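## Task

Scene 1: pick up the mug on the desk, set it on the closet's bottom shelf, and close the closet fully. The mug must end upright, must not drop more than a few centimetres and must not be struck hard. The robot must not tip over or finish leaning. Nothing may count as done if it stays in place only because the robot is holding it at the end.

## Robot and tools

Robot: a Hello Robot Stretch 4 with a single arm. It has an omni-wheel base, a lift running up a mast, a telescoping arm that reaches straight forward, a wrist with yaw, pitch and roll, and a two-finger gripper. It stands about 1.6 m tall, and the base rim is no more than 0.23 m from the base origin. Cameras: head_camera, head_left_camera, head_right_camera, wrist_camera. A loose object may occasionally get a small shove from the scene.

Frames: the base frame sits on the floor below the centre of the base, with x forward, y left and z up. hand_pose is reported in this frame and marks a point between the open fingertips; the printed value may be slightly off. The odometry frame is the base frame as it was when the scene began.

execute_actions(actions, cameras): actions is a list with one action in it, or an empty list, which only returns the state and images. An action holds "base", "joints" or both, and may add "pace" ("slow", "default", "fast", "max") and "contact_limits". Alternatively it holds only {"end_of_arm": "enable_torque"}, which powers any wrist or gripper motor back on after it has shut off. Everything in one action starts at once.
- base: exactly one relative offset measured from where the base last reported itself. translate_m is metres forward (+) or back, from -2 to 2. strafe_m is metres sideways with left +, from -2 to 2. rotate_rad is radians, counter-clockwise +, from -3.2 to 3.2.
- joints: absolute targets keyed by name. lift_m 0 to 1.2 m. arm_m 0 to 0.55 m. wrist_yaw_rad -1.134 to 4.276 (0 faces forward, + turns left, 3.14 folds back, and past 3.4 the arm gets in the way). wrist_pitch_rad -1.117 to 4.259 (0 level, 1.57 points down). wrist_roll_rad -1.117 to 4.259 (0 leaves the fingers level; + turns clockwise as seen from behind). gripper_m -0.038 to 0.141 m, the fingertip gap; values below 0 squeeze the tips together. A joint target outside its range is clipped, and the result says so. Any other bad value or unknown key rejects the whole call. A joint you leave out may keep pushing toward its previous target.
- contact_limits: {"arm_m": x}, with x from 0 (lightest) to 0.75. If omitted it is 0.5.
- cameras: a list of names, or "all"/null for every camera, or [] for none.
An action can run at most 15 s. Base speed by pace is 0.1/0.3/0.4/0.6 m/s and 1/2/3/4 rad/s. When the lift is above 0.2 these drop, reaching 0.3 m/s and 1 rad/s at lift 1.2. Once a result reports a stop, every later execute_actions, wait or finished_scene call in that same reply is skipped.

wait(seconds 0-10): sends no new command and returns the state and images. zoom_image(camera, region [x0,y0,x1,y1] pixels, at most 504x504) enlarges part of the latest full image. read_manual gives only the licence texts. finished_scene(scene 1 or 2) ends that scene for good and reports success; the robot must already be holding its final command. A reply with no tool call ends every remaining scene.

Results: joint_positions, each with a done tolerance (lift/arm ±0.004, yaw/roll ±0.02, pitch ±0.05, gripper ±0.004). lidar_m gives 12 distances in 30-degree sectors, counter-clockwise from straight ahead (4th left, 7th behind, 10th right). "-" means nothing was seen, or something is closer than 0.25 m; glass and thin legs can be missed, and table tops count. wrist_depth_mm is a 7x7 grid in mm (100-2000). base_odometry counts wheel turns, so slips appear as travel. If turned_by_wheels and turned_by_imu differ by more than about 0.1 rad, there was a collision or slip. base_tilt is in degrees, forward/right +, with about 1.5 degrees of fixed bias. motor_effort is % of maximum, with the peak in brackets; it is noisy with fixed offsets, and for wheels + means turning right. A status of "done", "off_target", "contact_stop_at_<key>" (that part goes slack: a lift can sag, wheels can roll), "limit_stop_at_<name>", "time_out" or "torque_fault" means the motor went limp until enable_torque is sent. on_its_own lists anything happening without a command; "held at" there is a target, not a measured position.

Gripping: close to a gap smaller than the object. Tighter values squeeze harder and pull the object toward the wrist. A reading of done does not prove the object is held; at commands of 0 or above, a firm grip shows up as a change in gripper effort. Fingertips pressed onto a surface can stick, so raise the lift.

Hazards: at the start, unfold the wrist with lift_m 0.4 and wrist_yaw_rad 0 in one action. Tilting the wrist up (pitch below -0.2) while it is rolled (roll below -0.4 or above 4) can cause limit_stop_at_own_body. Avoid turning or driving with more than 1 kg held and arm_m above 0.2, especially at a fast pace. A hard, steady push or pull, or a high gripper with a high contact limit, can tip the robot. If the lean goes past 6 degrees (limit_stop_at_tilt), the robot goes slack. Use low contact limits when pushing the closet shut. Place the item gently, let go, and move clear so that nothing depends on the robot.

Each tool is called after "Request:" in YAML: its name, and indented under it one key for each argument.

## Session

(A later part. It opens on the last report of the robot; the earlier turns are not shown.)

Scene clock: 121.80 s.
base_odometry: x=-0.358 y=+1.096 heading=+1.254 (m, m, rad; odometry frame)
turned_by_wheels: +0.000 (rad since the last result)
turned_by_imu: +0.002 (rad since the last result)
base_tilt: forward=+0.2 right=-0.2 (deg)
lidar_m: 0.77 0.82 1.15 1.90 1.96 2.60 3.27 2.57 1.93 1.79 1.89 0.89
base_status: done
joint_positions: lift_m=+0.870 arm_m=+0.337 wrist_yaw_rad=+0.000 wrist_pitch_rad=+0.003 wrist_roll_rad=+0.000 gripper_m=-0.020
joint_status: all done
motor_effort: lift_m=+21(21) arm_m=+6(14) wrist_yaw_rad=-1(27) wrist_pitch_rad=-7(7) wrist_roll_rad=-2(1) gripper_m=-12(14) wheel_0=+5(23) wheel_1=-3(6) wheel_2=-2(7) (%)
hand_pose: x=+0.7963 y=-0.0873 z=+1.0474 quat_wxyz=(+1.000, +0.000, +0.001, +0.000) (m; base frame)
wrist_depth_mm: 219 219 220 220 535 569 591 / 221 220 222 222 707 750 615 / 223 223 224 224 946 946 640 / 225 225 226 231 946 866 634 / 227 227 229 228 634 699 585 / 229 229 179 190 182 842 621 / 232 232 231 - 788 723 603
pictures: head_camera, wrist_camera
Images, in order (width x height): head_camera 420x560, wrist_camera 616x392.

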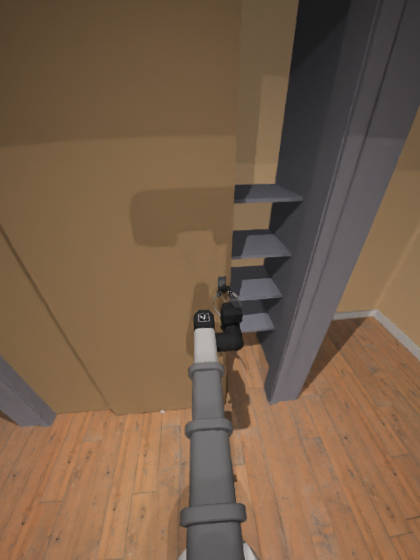

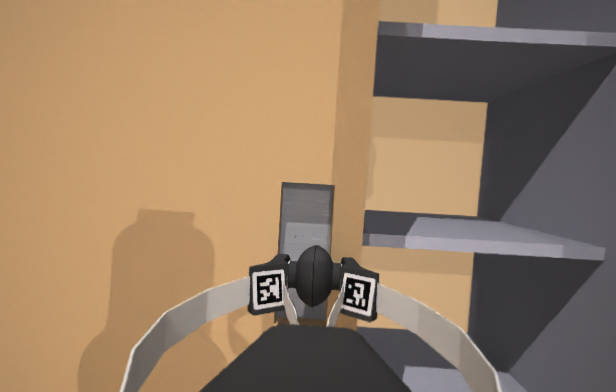

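Request:
execute_actions:
  actions:
    - {"base":{"strafe_m":-0.12},"joints":{"arm_m":0.345},"pace":"slow"}
  cameras: ["wrist_camera","head_camera"]

Scene clock: 124.17 s.
base_odometry: x=-0.244 y=+1.059 heading=+1.255 (m, m, rad; odometry frame)
turned_by_wheels: +0.001 (rad since the last result)
turned_by_imu: +0.031 (rad since the last result)
base_tilt: forward=+0.1 right=-0.2 (deg)
lidar_m: 0.79 0.81 1.18 1.99 2.10 2.85 3.27 2.44 1.77 1.67 1.79 0.85
base_status: done
joint_positions: lift_m=+0.870 arm_m=+0.343 wrist_yaw_rad=-0.008 wrist_pitch_rad=+0.002 wrist_roll_rad=+0.000 gripper_m=-0.020
joint_status: all done
on_its_own: wrist_yaw_rad is at rest, and its effort (+22) is outside its rest range (-13 to +13)
motor_effort: lift_m=+21(21) arm_m=+12(17) wrist_yaw_rad=+22(27) wrist_pitch_rad=-5(8) wrist_roll_rad=-2(2) gripper_m=-11(12) wheel_0=+11(25) wheel_1=+2(7) wheel_2=-6(10) (%)
hand_pose: x=+0.8015 y=-0.0896 z=+1.0476 quat_wxyz=(+1.000, +0.000, +0.001, -0.004) (m; base frame)
wrist_depth_mm: 222 221 221 220 539 564 521 / 224 224 224 222 715 683 530 / 227 226 224 224 946 768 521 / 228 228 226 228 946 750 517 / 230 229 229 226 627 647 512 / 232 231 182 189 181 683 508 / 236 234 233 - 778 603 500
pictures: head_camera, wrist_camera
Images, in order (width x height): head_camera 420x560, wrist_camera 616x392.

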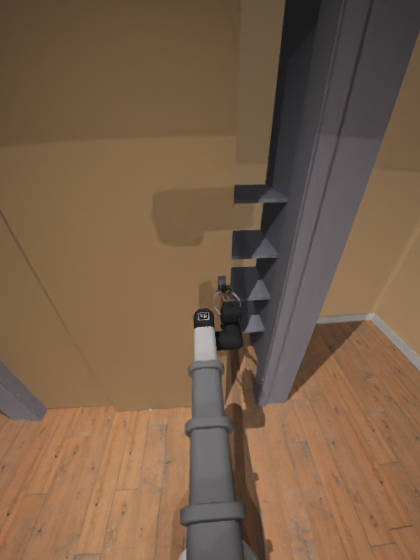

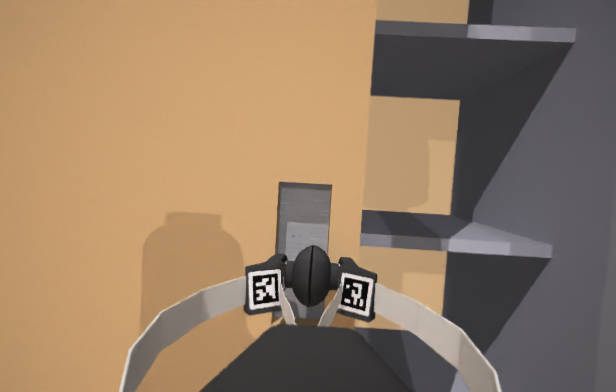

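Request:
execute_actions:
  actions:
    - {"base":{"strafe_m":-0.1},"joints":{"arm_m":0.345},"pace":"slow"}
  cameras: ["wrist_camera","head_camera"]

Scene clock: 126.37 s.
base_odometry: x=-0.149 y=+1.028 heading=+1.256 (m, m, rad; odometry frame)
turned_by_wheels: +0.001 (rad since the last result)
turned_by_imu: +0.005 (rad since the last result)
base_tilt: forward=+0.3 right=-0.3 (deg)
lidar_m: 0.78 0.82 1.20 2.10 2.20 3.02 3.26 2.29 1.66 1.60 1.66 0.80
base_status: done
joint_positions: lift_m=+0.870 arm_m=+0.343 wrist_yaw_rad=-0.006 wrist_pitch_rad=+0.002 wrist_roll_rad=+0.000 gripper_m=-0.020
joint_status: all done
on_its_own: wrist_yaw_rad is at rest, and its effort (+15) is outside its rest range (-13 to +13)
motor_effort: lift_m=+21(21) arm_m=+11(12) wrist_yaw_rad=+15(27) wrist_pitch_rad=-5(5) wrist_roll_rad=-2(1) gripper_m=-9(8) wheel_0=+12(25) wheel_1=+4(8) wheel_2=-5(3) (%)
hand_pose: x=+0.8019 y=-0.0890 z=+1.0476 quat_wxyz=(+1.000, +0.000, +0.001, -0.003) (m; base frame)
wrist_depth_mm: 224 223 221 220 544 525 257 / 226 224 224 223 778 585 253 / 228 226 225 224 931 574 249 / 230 229 228 227 891 564 246 / 232 230 229 228 768 535 243 / 234 233 184 189 181 544 239 / 236 235 233 - 759 278 237
pictures: head_camera, wrist_camera
Images, in order (width x height): head_camera 420x560, wrist_camera 616x392.

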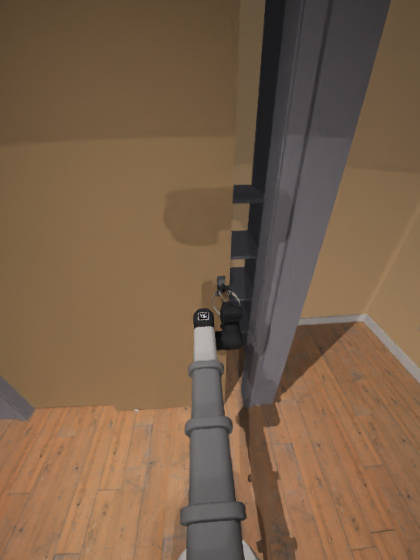

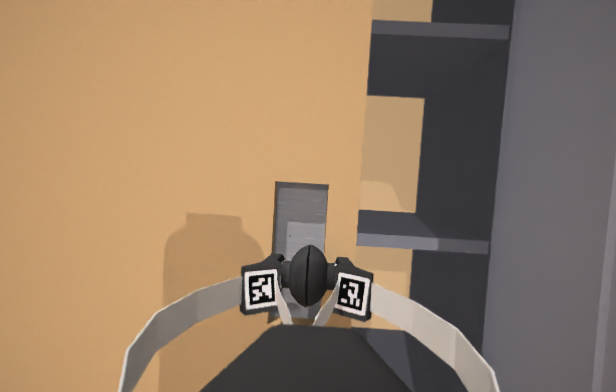

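Request:
execute_actions:
  actions:
    - {"base":{"strafe_m":-0.09},"joints":{"arm_m":0.345},"pace":"slow"}
  cameras: ["wrist_camera","head_camera"]

Scene clock: 128.43 s.
base_odometry: x=-0.064 y=+1.000 heading=+1.257 (m, m, rad; odometry frame)
turned_by_wheels: +0.001 (rad since the last result)
turned_by_imu: +0.004 (rad since the last result)
base_tilt: forward=+0.3 right=-0.2 (deg)
lidar_m: 0.78 0.80 1.21 2.20 2.28 3.17 3.28 2.19 1.58 1.49 1.61 0.79
base_status: done
joint_positions: lift_m=+0.870 arm_m=+0.343 wrist_yaw_rad=-0.005 wrist_pitch_rad=+0.002 wrist_roll_rad=+0.000 gripper_m=-0.020
joint_status: all done
on_its_own: wrist_yaw_rad is at rest, and its effort (+15) is outside its rest range (-13 to +13)
motor_effort: lift_m=+20(21) arm_m=+11(11) wrist_yaw_rad=+15(27) wrist_pitch_rad=-5(5) wrist_roll_rad=-1(1) gripper_m=-8(11) wheel_0=+11(26) wheel_1=+4(7) wheel_2=-5(5) (%)
hand_pose: x=+0.8019 y=-0.0889 z=+1.0476 quat_wxyz=(+1.000, +0.000, +0.001, -0.003) (m; base frame)
wrist_depth_mm: 224 224 221 220 293 187 186 / 226 225 224 222 640 189 188 / 229 227 225 224 307 190 189 / 231 229 228 227 297 191 191 / 233 230 229 227 325 194 193 / 236 234 183 189 181 195 195 / 236 236 234 - 253 196 209
pictures: head_camera, wrist_camera
Images, in order (width x height): head_camera 420x560, wrist_camera 616x392.

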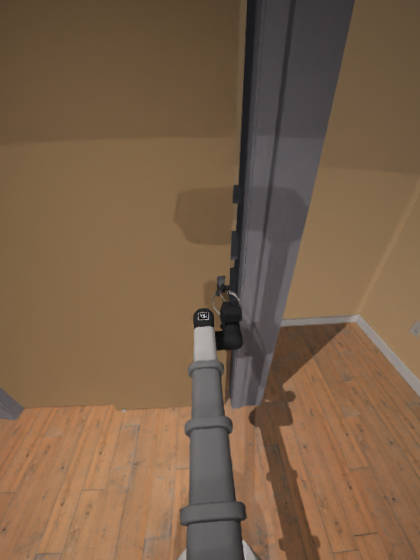

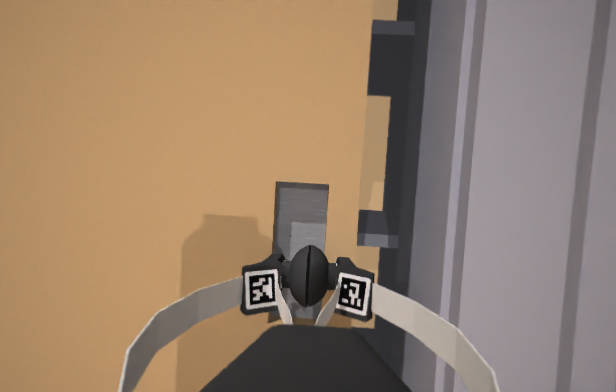

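Request:
execute_actions:
  actions:
    - {"base":{"strafe_m":-0.045},"joints":{"arm_m":0.345},"pace":"slow"}
  cameras: ["wrist_camera","head_camera"]

Scene clock: 130.03 s.
base_odometry: x=-0.021 y=+0.986 heading=+1.257 (m, m, rad; odometry frame)
turned_by_wheels: +0.000 (rad since the last result)
turned_by_imu: +0.001 (rad since the last result)
base_tilt: forward=+0.1 right=-0.4 (deg)
lidar_m: 0.75 0.83 1.19 2.23 2.34 3.20 3.27 2.11 1.53 1.46 1.55 0.80
base_status: done
joint_positions: lift_m=+0.870 arm_m=+0.343 wrist_yaw_rad=-0.006 wrist_pitch_rad=+0.002 wrist_roll_rad=+0.000 gripper_m=-0.020
joint_status: all done
on_its_own: wrist_yaw_rad is at rest, and its effort (+17) is outside its rest range (-13 to +13)
motor_effort: lift_m=+21(21) arm_m=+11(11) wrist_yaw_rad=+17(26) wrist_pitch_rad=-5(5) wrist_roll_rad=-1(2) gripper_m=-10(10) wheel_0=+8(24) wheel_1=+2(8) wheel_2=-5(5) (%)
hand_pose: x=+0.8019 y=-0.0892 z=+1.0476 quat_wxyz=(+1.000, +0.000, +0.001, -0.003) (m; base frame)
wrist_depth_mm: 224 223 221 220 188 187 200 / 226 224 224 222 190 189 201 / 229 227 225 224 192 190 203 / 230 229 228 228 193 205 205 / 233 231 229 227 195 206 206 / 235 234 183 191 180 208 208 / 237 236 234 - 198 198 210
pictures: head_camera, wrist_camera
Images, in order (width x height): head_camera 420x560, wrist_camera 616x392.

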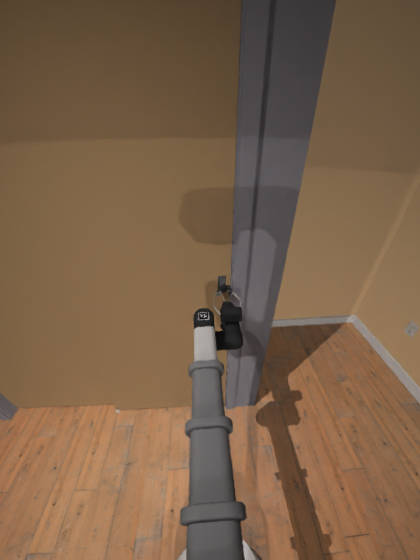

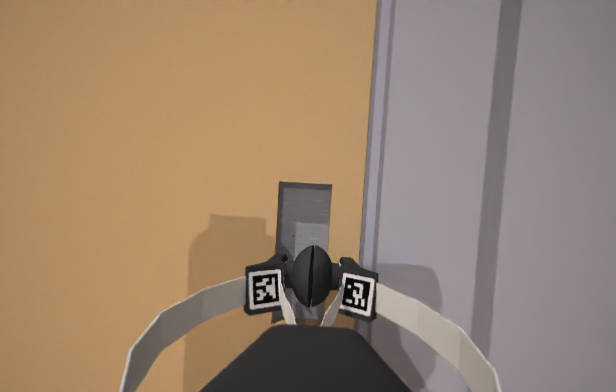

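Request:
execute_actions:
  actions:
    - {"base":{"strafe_m":-0.02},"joints":{"arm_m":0.345},"pace":"slow"}
  cameras: ["wrist_camera"]

Request:
execute_actions:
  actions:
    - {"joints":{"arm_m":0.15}}
  cameras: ["wrist_camera","head_camera"]

Scene clock: 131.20 s.
base_odometry: x=-0.003 y=+0.979 heading=+1.259 (m, m, rad; odometry frame)
turned_by_wheels: +0.002 (rad since the last result)
turned_by_imu: +0.002 (rad since the last result)
base_tilt: forward=+0.2 right=-0.4 (deg)
lidar_m: 0.75 0.83 1.23 2.25 2.38 3.28 3.26 2.05 1.48 1.45 1.54 0.80
base_status: done
joint_positions: lift_m=+0.870 arm_m=+0.343 wrist_yaw_rad=+0.003 wrist_pitch_rad=+0.002 wrist_roll_rad=+0.000 gripper_m=-0.020
joint_status: all done
motor_effort: lift_m=+21(21) arm_m=+11(10) wrist_yaw_rad=-8(17) wrist_pitch_rad=-4(5) wrist_roll_rad=-1(1) gripper_m=-9(10) wheel_0=+19(19) wheel_1=+6(6) wheel_2=-4(1) (%)
hand_pose: x=+0.8026 y=-0.0866 z=+1.0476 quat_wxyz=(+1.000, +0.000, +0.001, +0.001) (m; base frame)
wrist_depth_mm: 226 224 222 220 186 198 196 / 229 226 224 221 188 199 198 / 231 228 226 224 189 202 200 / 233 230 229 226 191 202 202 / 235 232 231 213 193 205 204 / 237 235 186 184 193 207 204 / 239 236 235 - 196 208 206
pictures: wrist_camera
Images, in order (width x height): wrist_camera 616x392.

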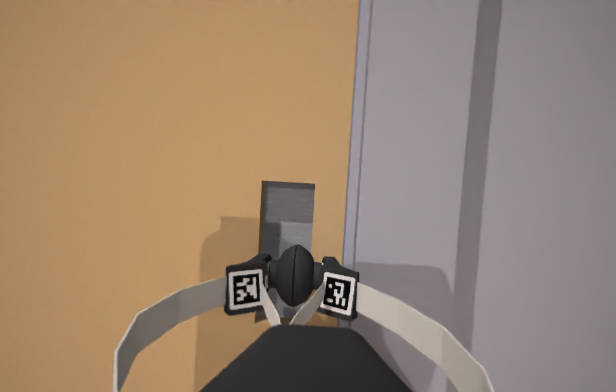

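Scene clock: 132.87 s.
base_odometry: x=-0.002 y=+0.980 heading=+1.257 (m, m, rad; odometry frame)
turned_by_wheels: -0.001 (rad since the last result)
turned_by_imu: -0.001 (rad since the last result)
base_tilt: forward=+0.4 right=-0.2 (deg)
lidar_m: 0.76 0.83 1.19 2.24 2.37 3.25 3.28 2.06 1.51 1.42 1.53 0.81
base_status: not commanded
joint_positions: lift_m=+0.870 arm_m=+0.151 wrist_yaw_rad=+0.000 wrist_pitch_rad=+0.002 wrist_roll_rad=+0.000 gripper_m=-0.020
joint_status: all done
motor_effort: lift_m=+21(20) arm_m=-6(8) wrist_yaw_rad=+0(39) wrist_pitch_rad=-7(7) wrist_roll_rad=-1(1) gripper_m=-14(12) wheel_0=+1(19) wheel_1=+0(5) wheel_2=+1(5) (%)
hand_pose: x=+0.6105 y=-0.0874 z=+1.0474 quat_wxyz=(+1.000, +0.000, +0.001, +0.000) (m; base frame)
wrist_depth_mm: 413 413 407 404 384 384 1098 / 418 415 413 407 389 387 1098 / 421 418 415 413 392 392 1098 / 427 418 418 415 394 397 1098 / 430 424 421 387 397 397 1118 / 433 430 181 190 181 399 1138 / 436 430 427 - 404 402 1138
pictures: head_camera, wrist_camera
Images, in order (width x height): head_camera 420x560, wrist_camera 616x392.

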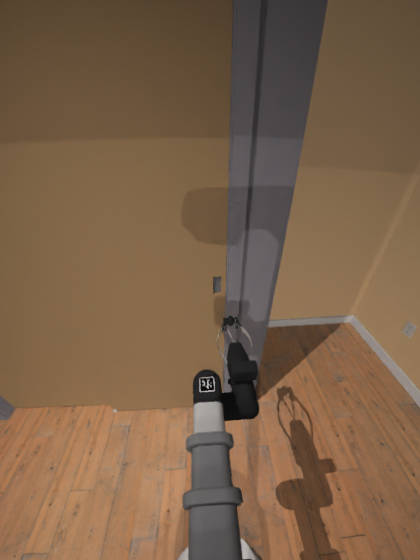

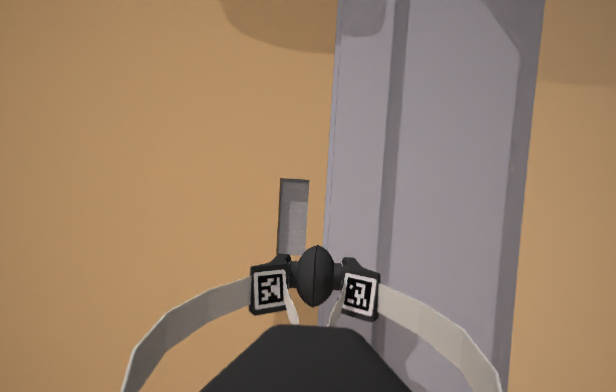

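Door stopped against the frame; closed.

Request:
finished_scene:
  scene: 1

The scene is finished: the task was done.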